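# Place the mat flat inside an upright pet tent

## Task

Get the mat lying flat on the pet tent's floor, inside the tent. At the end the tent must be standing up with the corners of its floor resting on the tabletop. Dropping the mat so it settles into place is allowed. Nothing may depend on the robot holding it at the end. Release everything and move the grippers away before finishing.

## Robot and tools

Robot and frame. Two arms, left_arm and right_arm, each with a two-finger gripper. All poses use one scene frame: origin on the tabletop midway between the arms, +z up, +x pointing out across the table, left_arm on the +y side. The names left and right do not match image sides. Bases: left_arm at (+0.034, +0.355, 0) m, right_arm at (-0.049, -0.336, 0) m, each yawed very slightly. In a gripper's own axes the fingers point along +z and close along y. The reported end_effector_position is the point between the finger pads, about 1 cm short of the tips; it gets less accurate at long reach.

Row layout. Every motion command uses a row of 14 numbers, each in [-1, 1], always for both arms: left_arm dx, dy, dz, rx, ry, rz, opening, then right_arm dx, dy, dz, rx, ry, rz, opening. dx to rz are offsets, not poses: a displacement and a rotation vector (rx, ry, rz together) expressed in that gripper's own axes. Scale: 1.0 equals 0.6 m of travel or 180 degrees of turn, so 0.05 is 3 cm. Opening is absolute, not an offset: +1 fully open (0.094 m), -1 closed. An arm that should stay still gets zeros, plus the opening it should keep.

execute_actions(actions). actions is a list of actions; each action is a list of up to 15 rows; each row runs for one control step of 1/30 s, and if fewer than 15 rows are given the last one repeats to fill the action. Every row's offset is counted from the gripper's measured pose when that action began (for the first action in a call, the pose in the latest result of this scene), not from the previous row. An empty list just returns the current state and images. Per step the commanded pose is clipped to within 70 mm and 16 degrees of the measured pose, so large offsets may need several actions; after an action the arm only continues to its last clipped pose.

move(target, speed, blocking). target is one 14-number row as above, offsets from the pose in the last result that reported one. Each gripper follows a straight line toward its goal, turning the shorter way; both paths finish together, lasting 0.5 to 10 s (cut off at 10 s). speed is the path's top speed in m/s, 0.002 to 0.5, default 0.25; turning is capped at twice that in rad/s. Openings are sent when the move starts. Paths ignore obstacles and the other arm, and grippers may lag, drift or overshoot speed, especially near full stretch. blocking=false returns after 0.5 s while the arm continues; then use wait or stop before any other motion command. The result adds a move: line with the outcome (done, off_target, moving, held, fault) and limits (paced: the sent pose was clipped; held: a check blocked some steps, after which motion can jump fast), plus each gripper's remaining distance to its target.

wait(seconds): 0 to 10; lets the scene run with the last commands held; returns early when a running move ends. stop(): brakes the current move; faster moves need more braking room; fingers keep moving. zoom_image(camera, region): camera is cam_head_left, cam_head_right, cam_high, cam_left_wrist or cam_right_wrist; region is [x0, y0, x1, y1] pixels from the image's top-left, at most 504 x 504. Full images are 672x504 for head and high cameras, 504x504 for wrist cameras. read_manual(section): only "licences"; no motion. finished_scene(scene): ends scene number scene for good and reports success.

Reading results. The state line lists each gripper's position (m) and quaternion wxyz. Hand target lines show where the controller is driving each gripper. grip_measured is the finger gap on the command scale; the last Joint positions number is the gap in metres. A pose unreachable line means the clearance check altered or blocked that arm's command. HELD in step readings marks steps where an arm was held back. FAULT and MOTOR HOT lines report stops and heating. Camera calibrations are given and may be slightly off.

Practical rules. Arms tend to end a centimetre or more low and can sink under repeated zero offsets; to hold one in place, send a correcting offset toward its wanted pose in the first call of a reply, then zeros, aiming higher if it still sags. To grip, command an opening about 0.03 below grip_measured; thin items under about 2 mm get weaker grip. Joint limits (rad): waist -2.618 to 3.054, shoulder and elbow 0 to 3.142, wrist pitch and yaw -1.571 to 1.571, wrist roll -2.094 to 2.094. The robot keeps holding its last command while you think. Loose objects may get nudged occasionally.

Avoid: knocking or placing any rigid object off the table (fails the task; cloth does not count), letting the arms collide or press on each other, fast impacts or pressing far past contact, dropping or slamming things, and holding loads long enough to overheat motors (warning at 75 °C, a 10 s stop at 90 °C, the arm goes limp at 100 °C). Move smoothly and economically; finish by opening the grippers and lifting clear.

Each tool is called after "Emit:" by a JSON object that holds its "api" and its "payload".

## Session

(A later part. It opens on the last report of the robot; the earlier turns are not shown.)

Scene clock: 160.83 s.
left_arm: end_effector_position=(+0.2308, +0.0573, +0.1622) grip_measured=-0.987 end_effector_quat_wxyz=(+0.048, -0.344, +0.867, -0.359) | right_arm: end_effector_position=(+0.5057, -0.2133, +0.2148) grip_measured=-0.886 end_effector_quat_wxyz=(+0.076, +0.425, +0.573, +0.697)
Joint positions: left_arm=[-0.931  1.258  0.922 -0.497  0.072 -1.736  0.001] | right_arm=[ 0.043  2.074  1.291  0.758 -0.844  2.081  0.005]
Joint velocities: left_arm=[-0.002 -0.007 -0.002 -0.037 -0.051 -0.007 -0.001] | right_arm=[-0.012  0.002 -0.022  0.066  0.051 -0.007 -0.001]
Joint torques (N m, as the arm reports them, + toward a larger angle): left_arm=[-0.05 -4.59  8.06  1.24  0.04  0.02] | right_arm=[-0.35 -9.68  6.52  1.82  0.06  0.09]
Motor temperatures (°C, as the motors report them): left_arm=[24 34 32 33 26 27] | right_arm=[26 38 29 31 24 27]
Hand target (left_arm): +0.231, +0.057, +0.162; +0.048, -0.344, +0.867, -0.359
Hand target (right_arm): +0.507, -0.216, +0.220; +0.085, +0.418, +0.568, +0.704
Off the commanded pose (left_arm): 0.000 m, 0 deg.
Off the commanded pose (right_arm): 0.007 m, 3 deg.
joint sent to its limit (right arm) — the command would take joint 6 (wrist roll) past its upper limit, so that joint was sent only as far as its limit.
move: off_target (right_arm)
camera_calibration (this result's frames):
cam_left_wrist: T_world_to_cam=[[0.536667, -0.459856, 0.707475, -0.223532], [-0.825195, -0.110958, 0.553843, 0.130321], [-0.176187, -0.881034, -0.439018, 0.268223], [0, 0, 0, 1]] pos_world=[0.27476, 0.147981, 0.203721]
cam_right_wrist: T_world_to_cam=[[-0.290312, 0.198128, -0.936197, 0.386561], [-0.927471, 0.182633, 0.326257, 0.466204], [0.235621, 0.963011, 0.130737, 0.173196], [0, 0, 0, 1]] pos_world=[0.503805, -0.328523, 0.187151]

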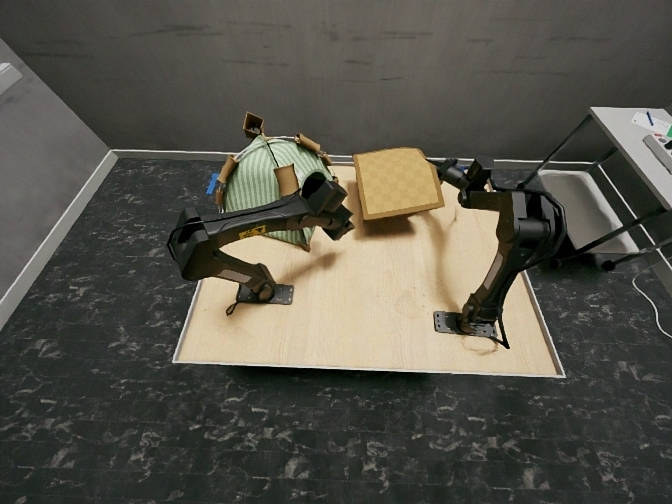

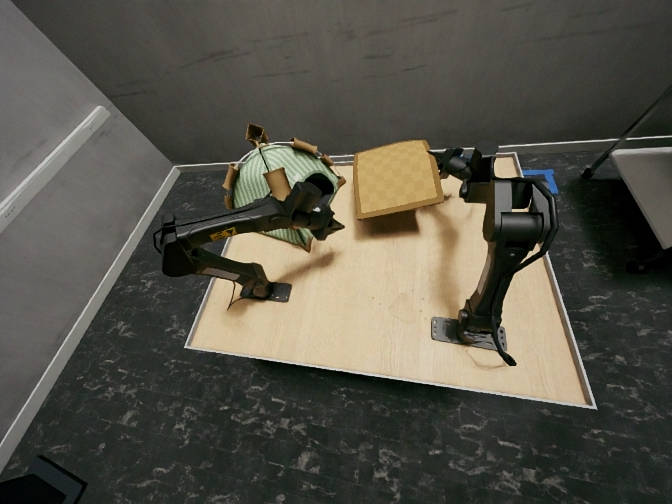

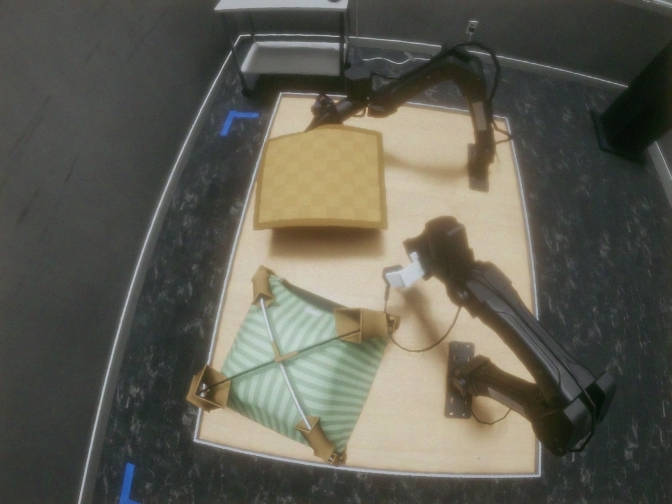

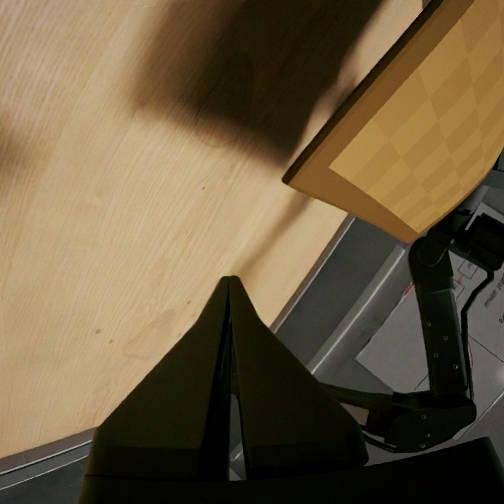

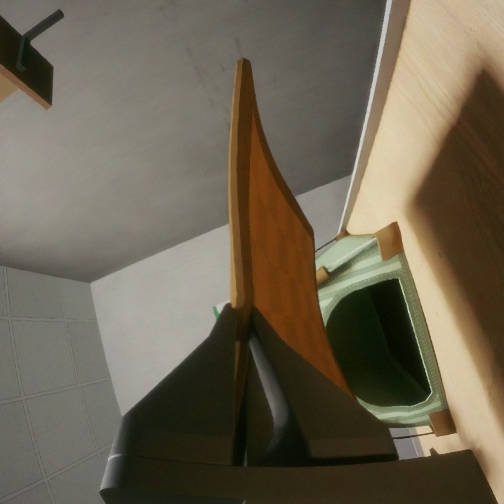

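Emit:
{"api": "move", "payload": {"target": [0,0.13,-0.43,0,0,0,-1, 0,0,0,0,0,0,-1], "speed": 0.25}}

Emit:
{"api": "move", "payload": {"target": [0,0,0,0,0,0,-1, 0.34,-0.30,-0.13,-0.30,-0.51,0.01,-1], "speed": 0.15}}

Scene clock: 163.37 s.
left_arm: end_effector_position=(+0.1080, +0.2477, +0.2931) grip_measured=-0.987 end_effector_quat_wxyz=(+0.057, -0.357, +0.865, -0.347) | right_arm: end_effector_position=(+0.5057, -0.2133, +0.2148) grip_measured=-0.886 end_effector_quat_wxyz=(+0.076, +0.425, +0.572, +0.697)
Joint positions: left_arm=[-0.603  0.676  1.339 -1.554  0.253 -1.498  0.001] | right_arm=[ 0.043  2.074  1.291  0.758 -0.844  2.083  0.005]
Joint velocities: left_arm=[ 0.022  0.007 -0.007 -0.037 -0.022  0.037  0.001] | right_arm=[-0.002  0.037 -0.007  0.022  0.037 -0.051  0.   ]
Joint torques (N m, as the arm reports them, + toward a larger angle): left_arm=[0.99 2.09 7.75 1.01 0.2  0.14] | right_arm=[ 0.03 -9.81  6.63  1.46  0.01 -0.03]
Motor temperatures (°C, as the motors report them): left_arm=[24 33 32 34 26 27] | right_arm=[26 38 29 31 24 27]
Hand target (left_arm): +0.104, +0.250, +0.300; +0.060, -0.350, +0.865, -0.355
Hand target (right_arm): +0.506, -0.213, +0.215; +0.076, +0.425, +0.573, +0.697
Off the commanded pose (left_arm): 0.010 m, 2 deg.
Off the commanded pose (right_arm): 0.000 m, 0 deg.
joint sent to its limit (left arm) — the command would take joint 4 (wrist pitch) past its lower limit, so that joint was sent only as far as its limit.
move: done
camera_calibration (this result's frames):
cam_left_wrist: T_world_to_cam=[[0.55248, -0.459603, 0.695364, -0.160919], [-0.820164, -0.150976, 0.551848, -0.0125282], [-0.148648, -0.875198, -0.460362, 0.47367], [0, 0, 0, 1]] pos_world=[0.14904, 0.338705, 0.336871]
cam_right_wrist: T_world_to_cam=[[-0.291354, 0.199106, -0.935665, 0.387182], [-0.9271, 0.182318, 0.327484, 0.465686], [0.235793, 0.962869, 0.131472, 0.172922], [0, 0, 0, 1]] pos_world=[0.503771, -0.328494, 0.187034]

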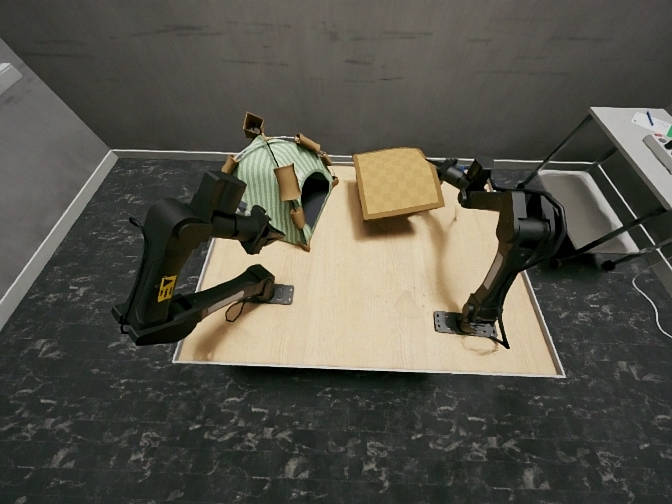

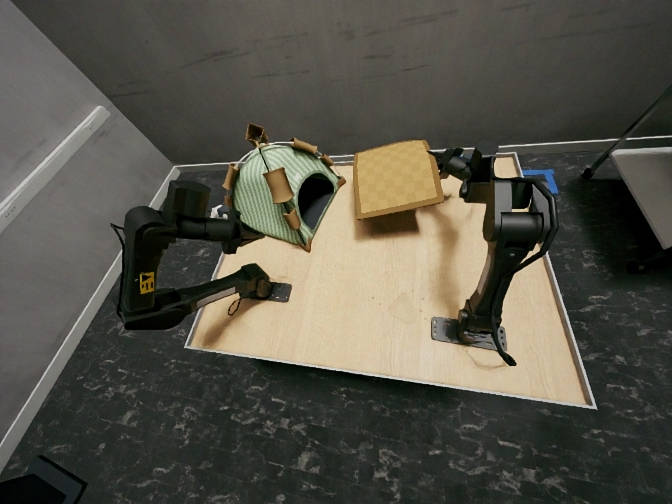

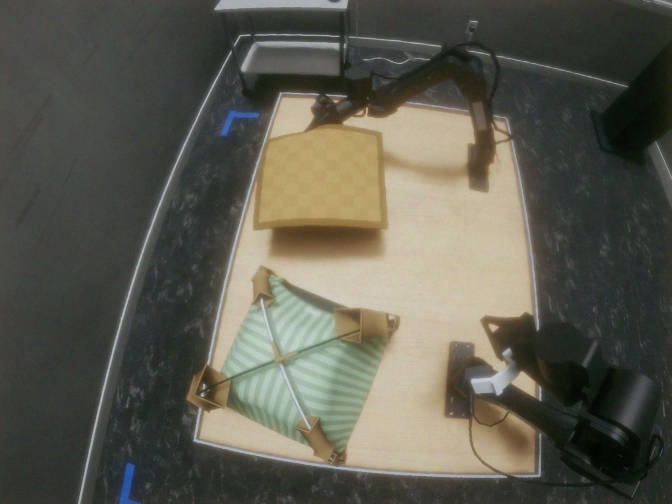

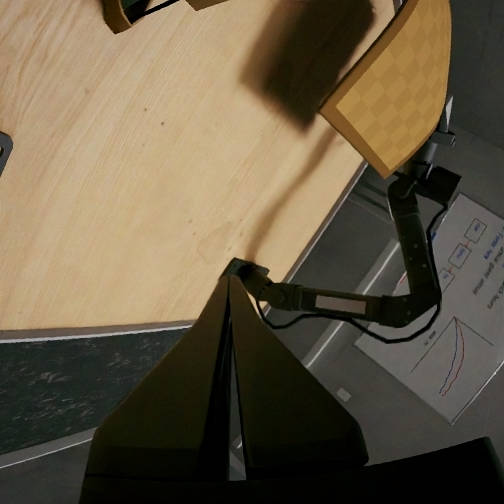

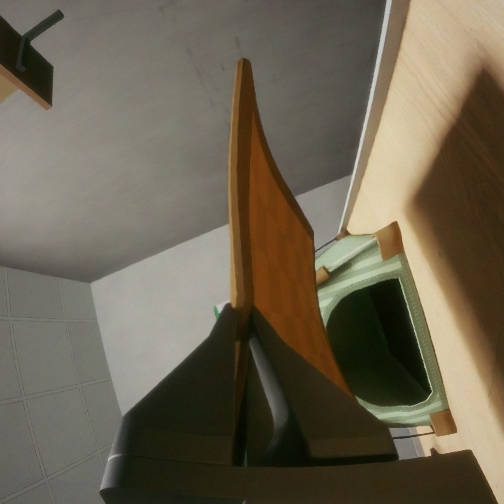

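Scene clock: 169.87 s.
left_arm: end_effector_position=(+0.1080, +0.2477, +0.2931) grip_measured=-0.987 end_effector_quat_wxyz=(+0.057, -0.357, +0.865, -0.347) | right_arm: end_effector_position=(+0.2600, -0.0849, +0.1558) grip_measured=-0.886 end_effector_quat_wxyz=(+0.494, +0.662, +0.248, +0.505)
Joint positions: left_arm=[-0.603  0.676  1.339 -1.554  0.253 -1.498  0.001] | right_arm=[1.207 1.994 0.851 1.067 1.56  2.085 0.005]
Joint velocities: left_arm=[ 0.007  0.007 -0.007  0.007  0.007 -0.007 -0.002] | right_arm=[-0.007 -0.012 -0.007 -0.051 -0.066 -0.066 -0.   ]
Joint torques (N m, as the arm reports them, + toward a larger angle): left_arm=[ 0.2   2.61  5.31  1.2   0.09 -0.03] | right_arm=[  0.45 -10.23   4.22   1.13   0.18   0.07]
Motor temperatures (°C, as the motors report them): left_arm=[24 32 31 34 26 27] | right_arm=[26 37 29 32 24 27]
Hand target (left_arm): +0.108, +0.248, +0.293; +0.057, -0.357, +0.865, -0.347
Hand target (right_arm): +0.257, -0.087, +0.167; +0.484, +0.668, +0.233, +0.516
Off the commanded pose (left_arm): 0.000 m, 0 deg.
Off the commanded pose (right_arm): 0.010 m, 36 deg; orientation clipped at the last step of the last action.
joint sent to its limit (right arm) — the command would take joint 5 (wrist yaw) past its upper limit, so that joint was sent only as far as its limit.
move: off_target (right_arm); limits=paced
camera_calibration (this result's frames):
cam_left_wrist: T_world_to_cam=[[0.55248, -0.459603, 0.695364, -0.160919], [-0.820164, -0.150976, 0.551848, -0.0125282], [-0.148648, -0.875198, -0.460362, 0.47367], [0, 0, 0, 1]] pos_world=[0.14904, 0.338705, 0.336871]
cam_right_wrist: T_world_to_cam=[[0.0715751, 0.253101, -0.964788, 0.149554], [-0.122916, 0.962135, 0.243286, 0.10406], [0.989833, 0.101175, 0.0999751, -0.149387], [0, 0, 0, 1]] pos_world=[0.149954, -0.122858, 0.133907]

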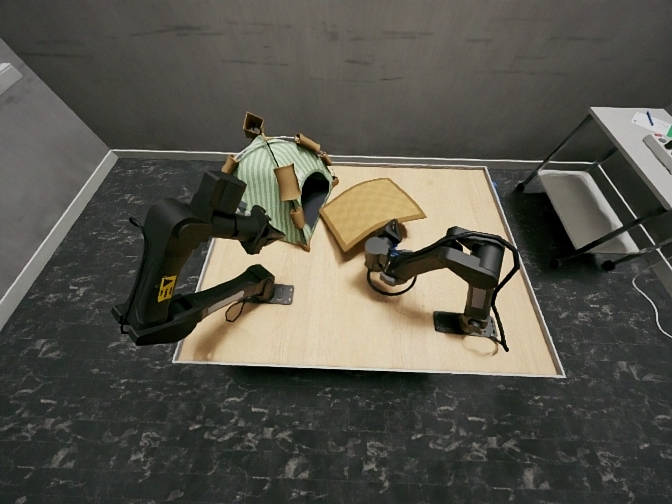

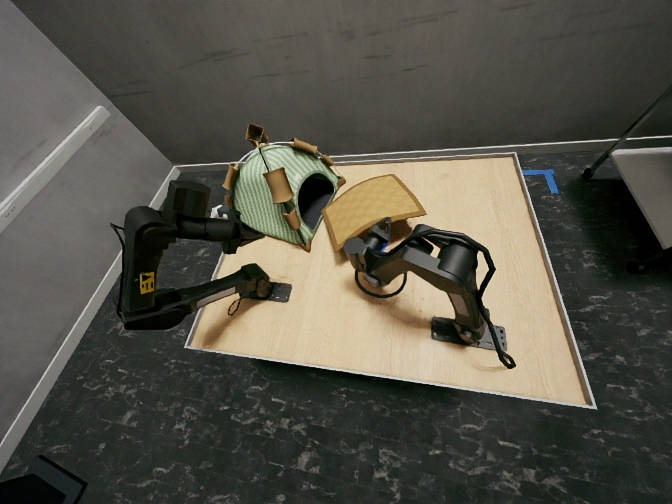

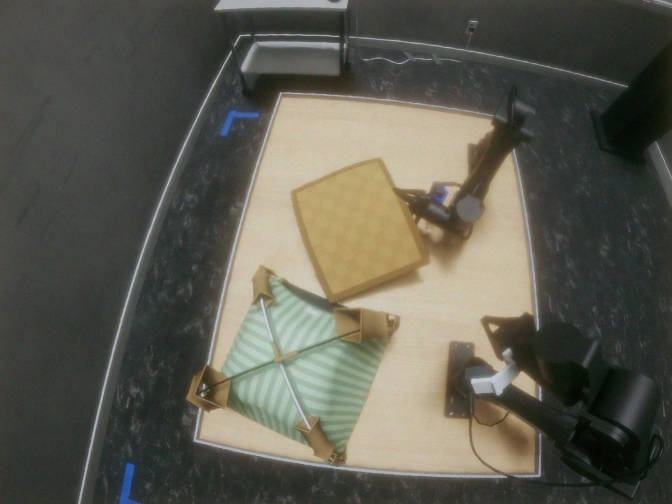

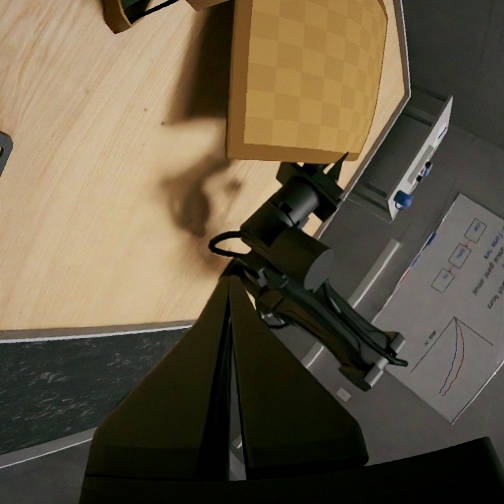

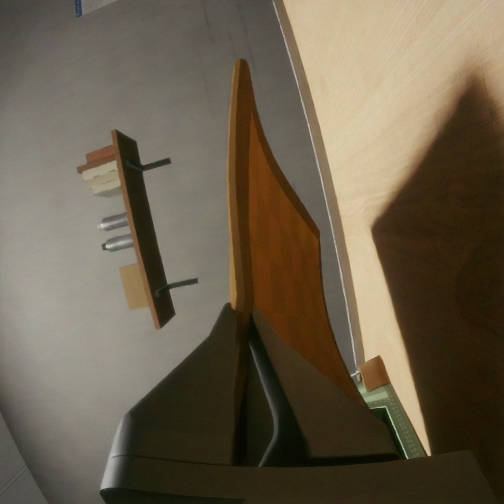

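Emit:
{"api": "move", "payload": {"target": [0,0,0,0,0,0,-1, 0.165,-0.12,0.055,0,0,0,-1], "speed": 0.08}}

Scene clock: 171.93 s.
left_arm: end_effector_position=(+0.1080, +0.2477, +0.2931) grip_measured=-0.987 end_effector_quat_wxyz=(+0.057, -0.357, +0.865, -0.347) | right_arm: end_effector_position=(+0.3334, +0.0079, +0.1263) grip_measured=-0.886 end_effector_quat_wxyz=(+0.494, +0.662, +0.248, +0.507)
Joint positions: left_arm=[-0.603  0.676  1.339 -1.554  0.253 -1.498  0.001] | right_arm=[1.147 2.404 1.414 1.017 1.499 1.984 0.005]
Joint velocities: left_arm=[-0.007 -0.002  0.002  0.007  0.007 -0.037  0.001] | right_arm=[ 0.002  0.002 -0.022 -0.051 -0.007 -0.022 -0.   ]
Joint torques (N m, as the arm reports them, + toward a larger angle): left_arm=[ 0.06  2.57  5.38  1.18  0.11 -0.03] | right_arm=[ -0.54 -10.82   7.8    0.91  -0.02  -0.12]
Motor temperatures (°C, as the motors report them): left_arm=[24 32 31 34 26 27] | right_arm=[26 37 29 32 24 27]
Hand target (left_arm): +0.108, +0.248, +0.293; +0.057, -0.357, +0.865, -0.347
Hand target (right_arm): +0.339, +0.010, +0.131; +0.495, +0.661, +0.248, +0.506
Off the commanded pose (left_arm): 0.000 m, 0 deg.
Off the commanded pose (right_arm): 0.009 m, 0 deg.
move: done
camera_calibration (this result's frames):
cam_left_wrist: T_world_to_cam=[[0.55248, -0.459603, 0.695364, -0.160919], [-0.820164, -0.150976, 0.551848, -0.0125282], [-0.148648, -0.875198, -0.460362, 0.47367], [0, 0, 0, 1]] pos_world=[0.14904, 0.338705, 0.336871]
cam_right_wrist: T_world_to_cam=[[0.0741363, 0.253443, -0.964505, 0.0914556], [-0.125132, 0.961887, 0.243137, 0.0316329], [0.989366, 0.102666, 0.103025, -0.228694], [0, 0, 0, 1]] pos_world=[0.22344, -0.030127, 0.104079]

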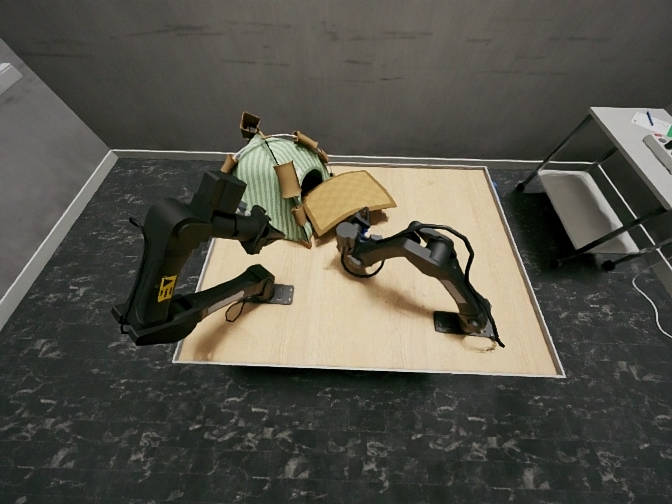

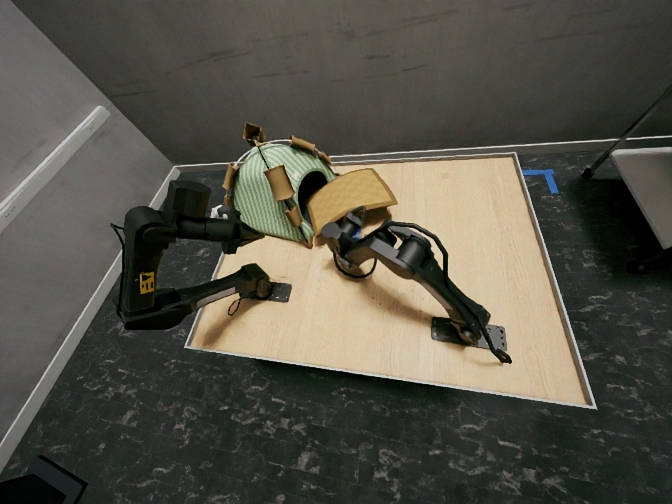

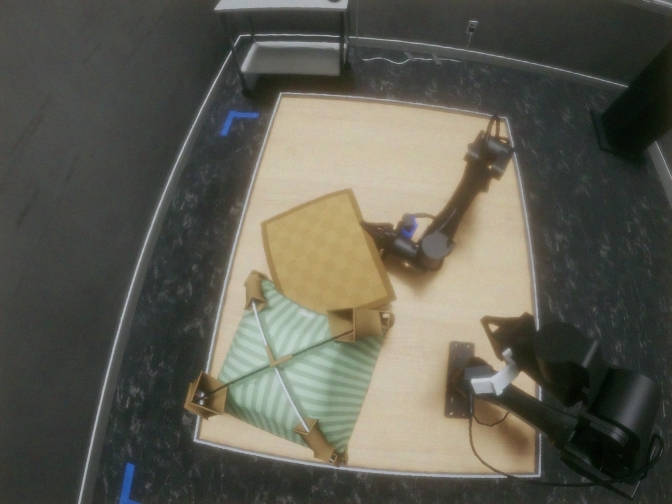

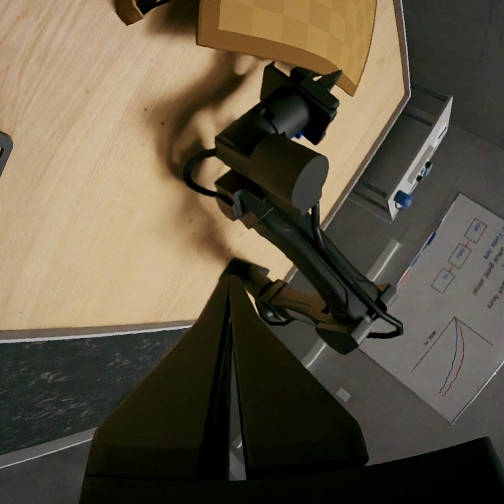

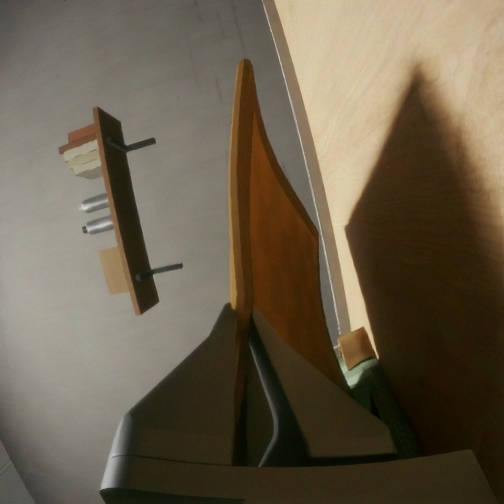

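Emit:
{"api": "move", "payload": {"target": [0,0,0,0,0,0,-1, -0.17,0.15,0.04,0,0,0,-1], "speed": 0.12}}

Emit:
{"api": "move", "payload": {"target": [0.04,-0.06,0.39,0.28,0,0,0.8, 0,0.01,0,0,0,0,-1], "speed": 0.15}}

Scene clock: 173.77 s.
left_arm: end_effector_position=(+0.1080, +0.2477, +0.2931) grip_measured=-0.987 end_effector_quat_wxyz=(+0.057, -0.357, +0.865, -0.347) | right_arm: end_effector_position=(+0.3029, -0.1171, +0.1552) grip_measured=-0.886 end_effector_quat_wxyz=(+0.502, +0.660, +0.261, +0.495)
Joint positions: left_arm=[-0.603  0.676  1.339 -1.554  0.253 -1.498  0.001] | right_arm=[1.055 1.981 0.813 1.131 1.407 2.01  0.005]
Joint velocities: left_arm=[-0.017 -0.007  0.007  0.066  0.095 -0.022 -0.   ] | right_arm=[-0.012  0.002 -0.002  0.051 -0.022 -0.022  0.001]
Joint torques (N m, as the arm reports them, + toward a larger angle): left_arm=[0.01 2.6  5.34 1.18 0.11 0.  ] | right_arm=[-0.39 -9.64  4.21  1.35  0.05 -0.15]
Motor temperatures (°C, as the motors report them): left_arm=[24 32 31 34 26 27] | right_arm=[26 38 29 32 24 27]
Hand target (left_arm): +0.108, +0.248, +0.293; +0.057, -0.357, +0.865, -0.347
Hand target (right_arm): +0.303, -0.120, +0.167; +0.495, +0.662, +0.248, +0.506
Off the commanded pose (left_arm): 0.000 m, 0 deg.
Off the commanded pose (right_arm): 0.010 m, 2 deg.
move: done
camera_calibration (this result's frames):
cam_left_wrist: T_world_to_cam=[[0.55248, -0.459603, 0.695364, -0.160919], [-0.820164, -0.150976, 0.551848, -0.0125282], [-0.148648, -0.875198, -0.460362, 0.47367], [0, 0, 0, 1]] pos_world=[0.14904, 0.338705, 0.336871]
cam_right_wrist: T_world_to_cam=[[0.0527502, 0.223872, -0.97319, 0.157603], [-0.120052, 0.9689, 0.216378, 0.144493], [0.991365, 0.10542, 0.0779861, -0.185089], [0, 0, 0, 1]] pos_world=[0.192524, -0.155771, 0.136546]

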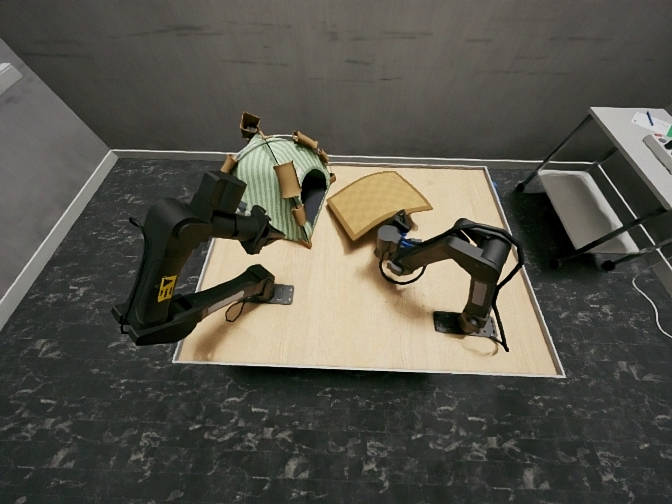

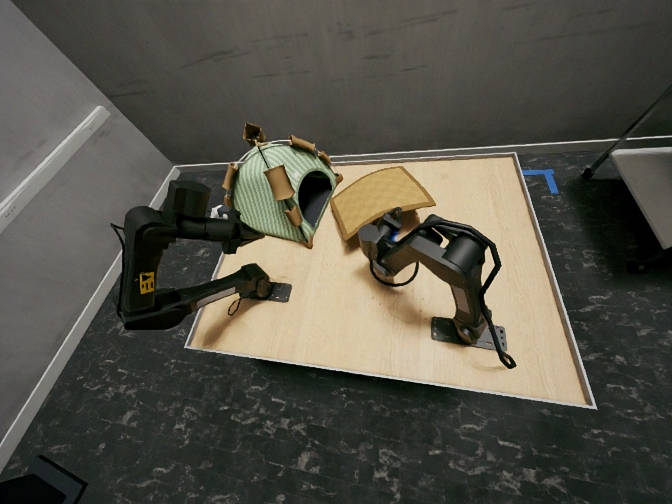

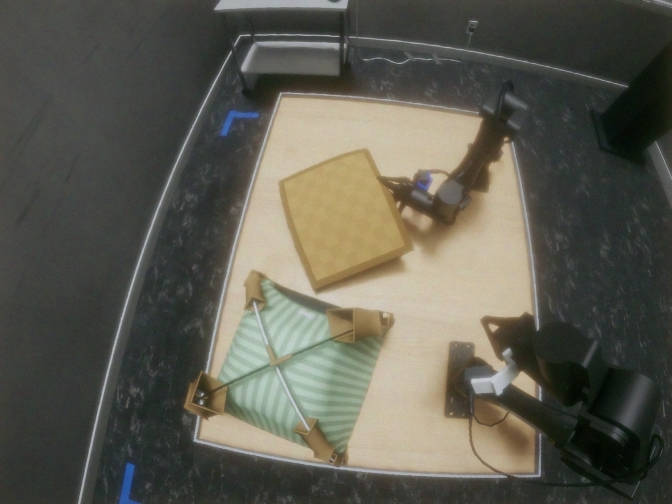

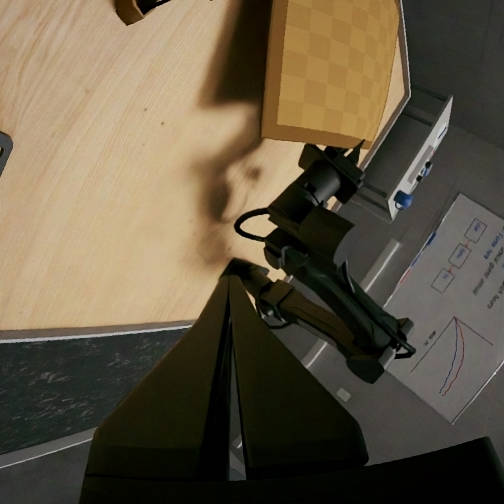

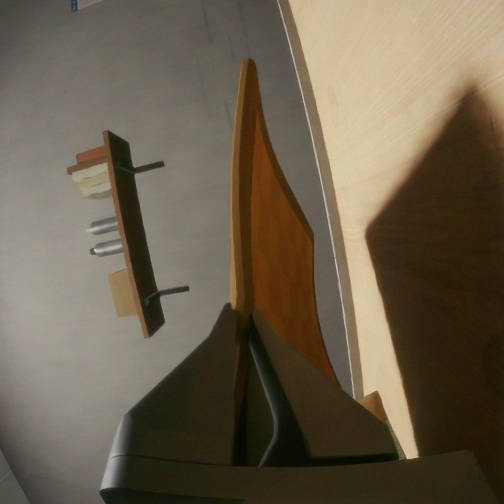

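Scene clock: 177.87 s.
left_arm: end_effector_position=(+0.1934, +0.0763, +0.1571) grip_measured=+0.797 end_effector_quat_wxyz=(-0.198, +0.302, -0.624, +0.693) | right_arm: end_effector_position=(+0.3029, -0.1171, +0.1552) grip_measured=-0.886 end_effector_quat_wxyz=(+0.502, +0.660, +0.261, +0.495)
Joint positions: left_arm=[-1.282  1.441  0.017  1.468 -0.462 -1.725  0.084] | right_arm=[1.055 1.981 0.813 1.131 1.407 2.01  0.005]
Joint velocities: left_arm=[-0.002  0.027  0.012  0.037 -0.007 -0.051 -0.   ] | right_arm=[ 0.012 -0.017  0.002  0.022 -0.022 -0.022 -0.001]
Joint torques (N m, as the arm reports them, + toward a larger angle): left_arm=[-0.54 -1.7   2.93  1.48 -0.13  0.11] | right_arm=[-0.08 -9.12  4.35  1.02  0.07 -0.08]
Motor temperatures (°C, as the motors report them): left_arm=[24 31 31 34 26 27] | right_arm=[26 37 29 32 24 27]
Hand target (left_arm): +0.192, +0.081, +0.146; -0.207, +0.299, -0.637, +0.679
Hand target (right_arm): +0.302, -0.119, +0.161; +0.502, +0.659, +0.261, +0.496
Off the commanded pose (left_arm): 0.015 m, 2 deg.
Off the commanded pose (right_arm): 0.006 m, 0 deg.
joint sent to its limit (left arm) — the command would take joint 3 (elbow) past its lower limit, so that joint was sent only as far as its limit.
move: off_target (left_arm)
camera_calibration (this result's frames):
cam_left_wrist: T_world_to_cam=[[0.0545614, 0.200725, 0.978127, -0.190808], [-0.995904, -0.0597975, 0.0678243, 0.209816], [0.0721036, -0.977821, 0.19664, 0.135645], [0, 0, 0, 1]] pos_world=[0.209587, 0.183483, 0.145731]
cam_right_wrist: T_world_to_cam=[[0.0527502, 0.223872, -0.97319, 0.157603], [-0.120052, 0.9689, 0.216378, 0.144493], [0.991365, 0.10542, 0.0779861, -0.185089], [0, 0, 0, 1]] pos_world=[0.192524, -0.155771, 0.136546]

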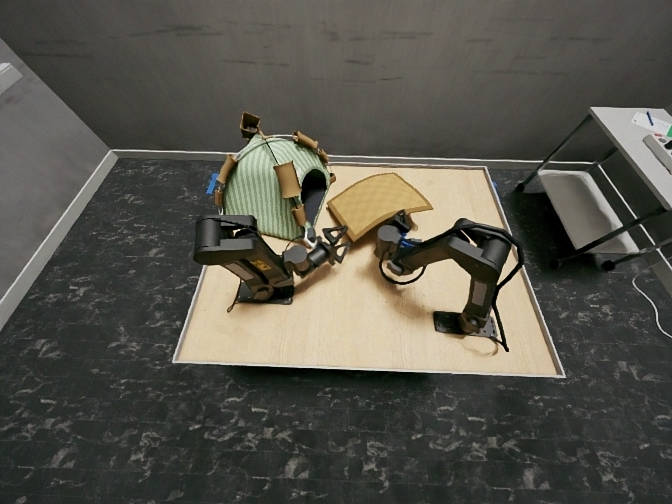

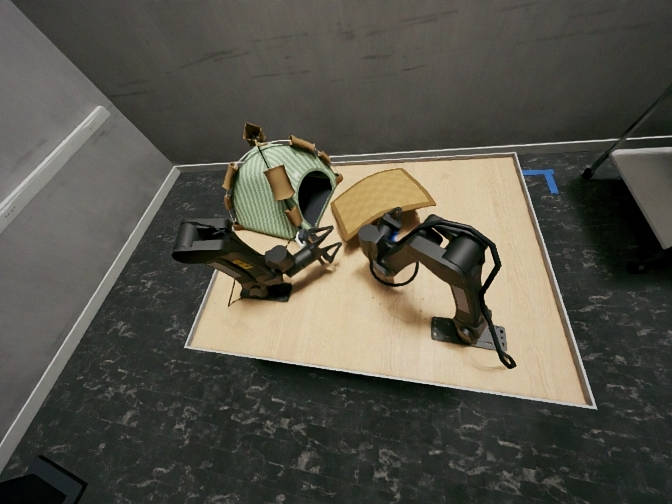

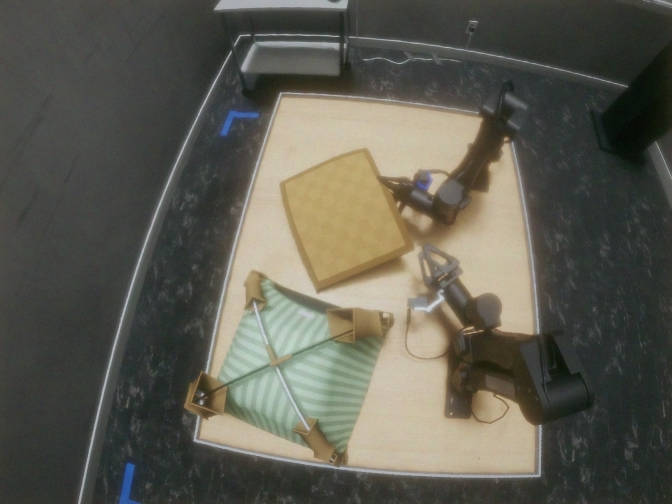

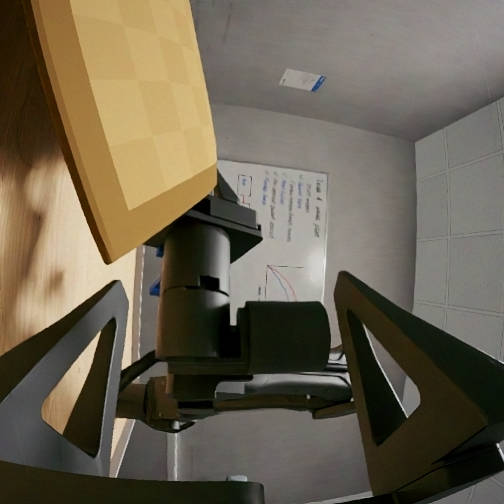

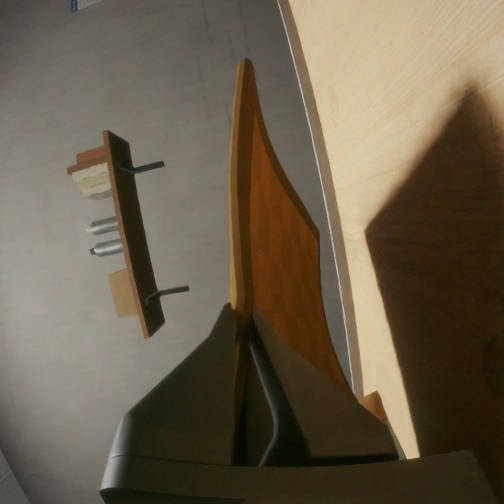

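Emit:
{"api": "move", "payload": {"target": [-0.10,0.02,0,0,0,0,0.8, 0.045,0.11,0,0,0,0,-1], "speed": 0.1}}

Scene clock: 179.63 s.
left_arm: end_effector_position=(+0.2430, +0.1037, +0.1413) grip_measured=+0.797 end_effector_quat_wxyz=(+0.195, -0.329, +0.640, -0.666) | right_arm: end_effector_position=(+0.3019, -0.1186, +0.2018) grip_measured=-0.886 end_effector_quat_wxyz=(+0.517, +0.652, +0.286, +0.475)
Joint positions: left_arm=[-0.94   1.379  0.017  1.325 -0.151 -1.766  0.084] | right_arm=[1.055 1.815 0.864 0.869 1.407 1.983 0.005]
Joint velocities: left_arm=[ 0.037  0.017  0.002  0.022  0.007 -0.007  0.   ] | right_arm=[-0.022 -0.002  0.007 -0.037 -0.081  0.037 -0.   ]
Joint torques (N m, as the arm reports them, + toward a larger angle): left_arm=[ 0.91 -4.05  3.47  1.5   0.04  0.1 ] | right_arm=[ -0.1  -10.28   8.4    1.03   0.09   0.08]
Motor temperatures (°C, as the motors report them): left_arm=[24 31 31 34 26 27] | right_arm=[26 37 29 32 24 27]
Hand target (left_arm): +0.240, +0.108, +0.135; +0.194, -0.327, +0.649, -0.659
Hand target (right_arm): +0.303, -0.118, +0.226; +0.502, +0.659, +0.261, +0.496
Off the commanded pose (left_arm): 0.013 m, 5 deg.
Off the commanded pose (right_arm): 0.025 m, 4 deg.
joint sent to its limit (left arm) — the command would take joint 3 (elbow) past its lower limit, so that joint was sent only as far as its limit.
move: off_target (left_arm, right_arm)
camera_calibration (this result's frames):
cam_left_wrist: T_world_to_cam=[[0.111363, 0.158242, 0.9811, -0.193389], [-0.987293, -0.0949949, 0.127388, 0.255039], [0.113358, -0.98282, 0.145652, 0.159636], [0, 0, 0, 1]] pos_world=[0.255239, 0.211723, 0.133994]
cam_right_wrist: T_world_to_cam=[[0.0171721, 0.161712, -0.986689, 0.209503], [-0.113895, 0.980727, 0.158752, 0.146949], [0.993344, 0.109653, 0.0352593, -0.179022], [0, 0, 0, 1]] pos_world=[0.19097, -0.158366, 0.189698]

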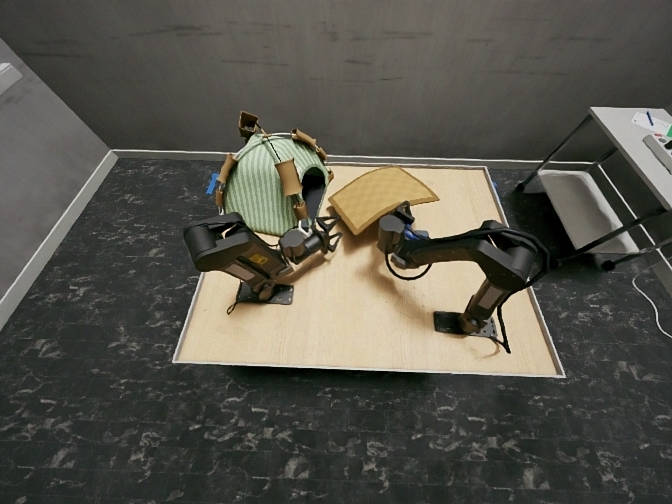

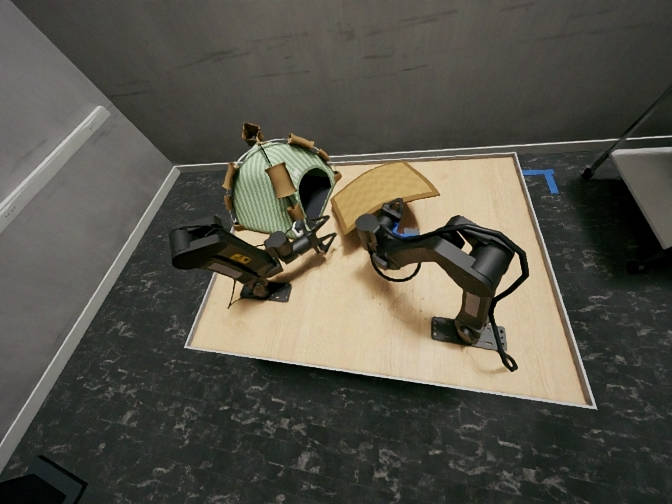

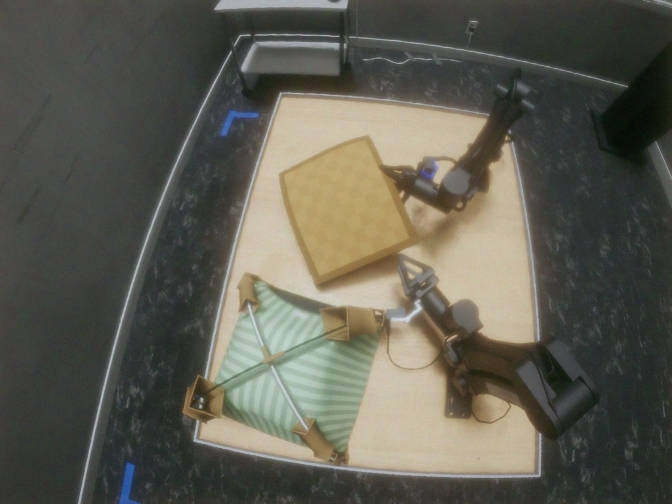

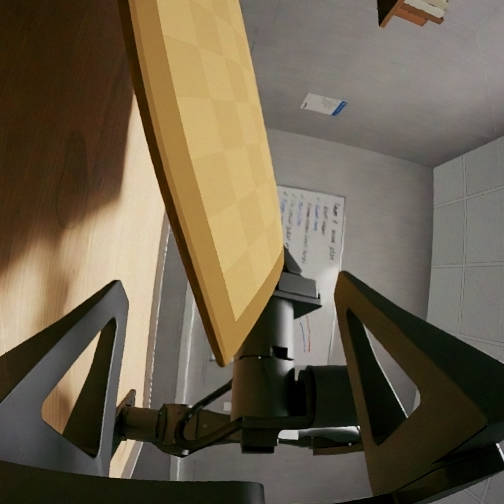

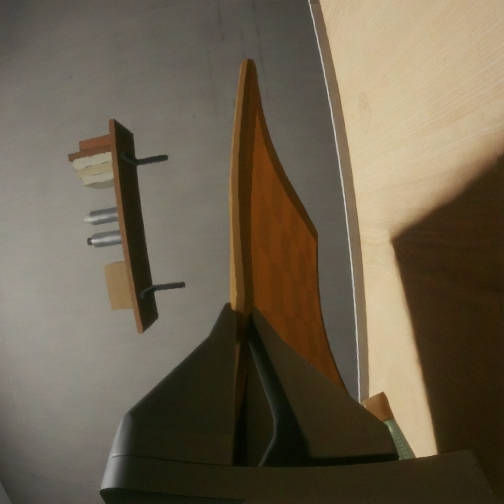

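Camera bumps the tent. Advance.

Emit:
{"api": "move", "payload": {"target": [0.02,0.02,0.12,0,0,0,0.8, 0.015,0.035,0,0,0,0,-1], "speed": 0.08}}

Scene clock: 181.07 s.
left_arm: end_effector_position=(+0.2791, +0.0483, +0.1281) grip_measured=+0.797 end_effector_quat_wxyz=(+0.193, -0.329, +0.644, -0.663) | right_arm: end_effector_position=(+0.3022, -0.1182, +0.2053) grip_measured=-0.886 end_effector_quat_wxyz=(+0.526, +0.647, +0.300, +0.463)
Joint positions: left_arm=[-0.946  1.743  0.255  1.442 -0.153 -1.767  0.084] | right_arm=[1.055 1.8   0.877 0.811 1.407 1.97  0.005]
Joint velocities: left_arm=[-0.012 -0.002 -0.002 -0.051  0.007 -0.095  0.   ] | right_arm=[-0.007  0.007  0.012 -0.037  0.022  0.007 -0.   ]
Joint torques (N m, as the arm reports them, + toward a larger angle): left_arm=[-0.9  -4.44  6.68  1.63 -0.19  0.  ] | right_arm=[ 0.02 -9.45  8.08  0.99  0.13 -0.04]
Motor temperatures (°C, as the motors report them): left_arm=[24 31 31 35 26 27] | right_arm=[26 37 29 32 24 27]
Hand target (left_arm): +0.282, +0.042, +0.130; +0.195, -0.329, +0.641, -0.666
Hand target (right_arm): +0.303, -0.117, +0.224; +0.518, +0.651, +0.285, +0.476
Off the commanded pose (left_arm): 0.007 m, 1 deg.
Off the commanded pose (right_arm): 0.019 m, 2 deg.
move: off_target (right_arm)
camera_calibration (this result's frames):
cam_left_wrist: T_world_to_cam=[[0.117655, 0.151413, 0.981444, -0.177188], [-0.986933, -0.0917391, 0.132466, 0.286155], [0.110094, -0.984204, 0.138641, 0.1049], [0, 0, 0, 1]] pos_world=[0.291714, 0.156324, 0.121451]
cam_right_wrist: T_world_to_cam=[[-0.00420939, 0.125334, -0.992106, 0.216084], [-0.111418, 0.985878, 0.12502, 0.152783], [0.993765, 0.111064, 0.00981455, -0.174205], [0, 0, 0, 1]] pos_world=[0.191052, -0.15836, 0.196987]

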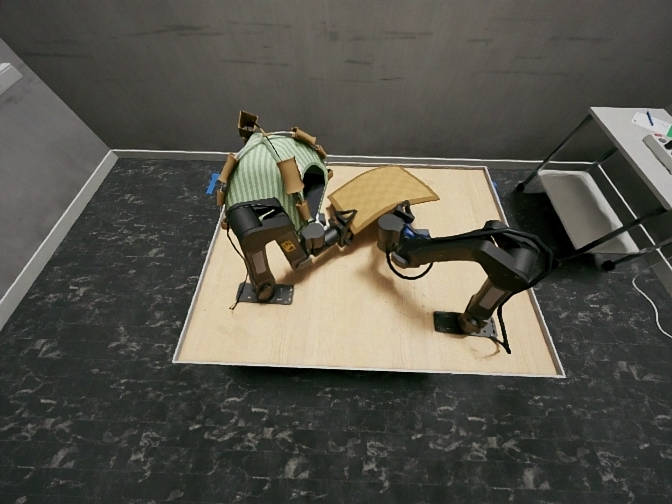

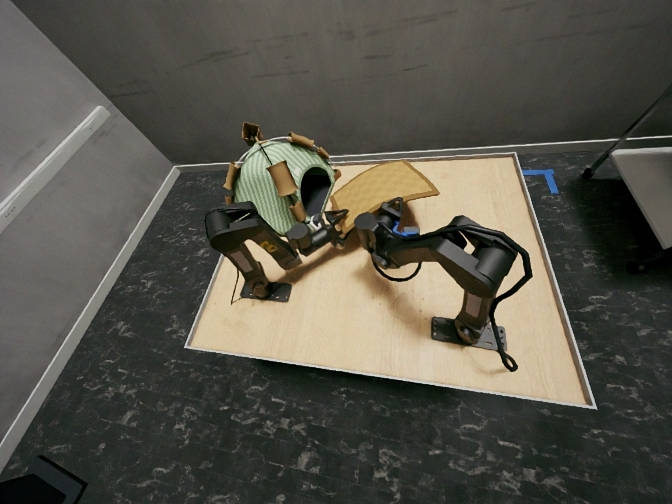

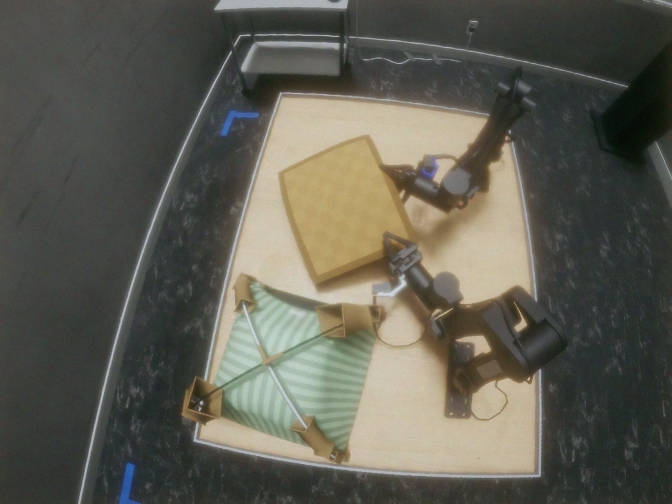

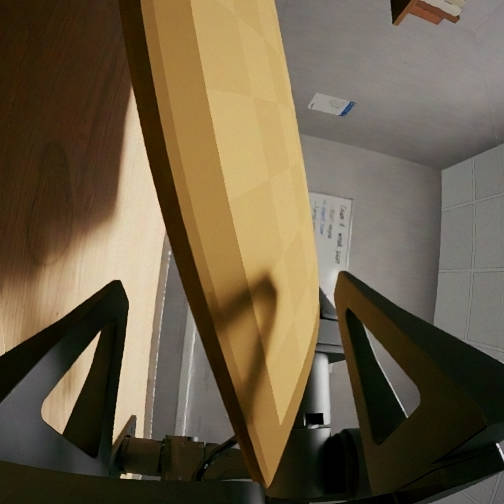

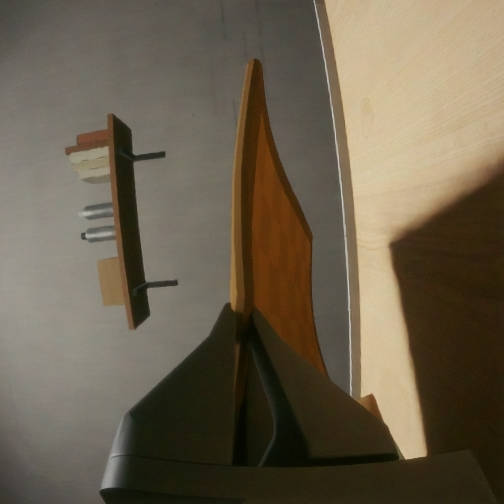

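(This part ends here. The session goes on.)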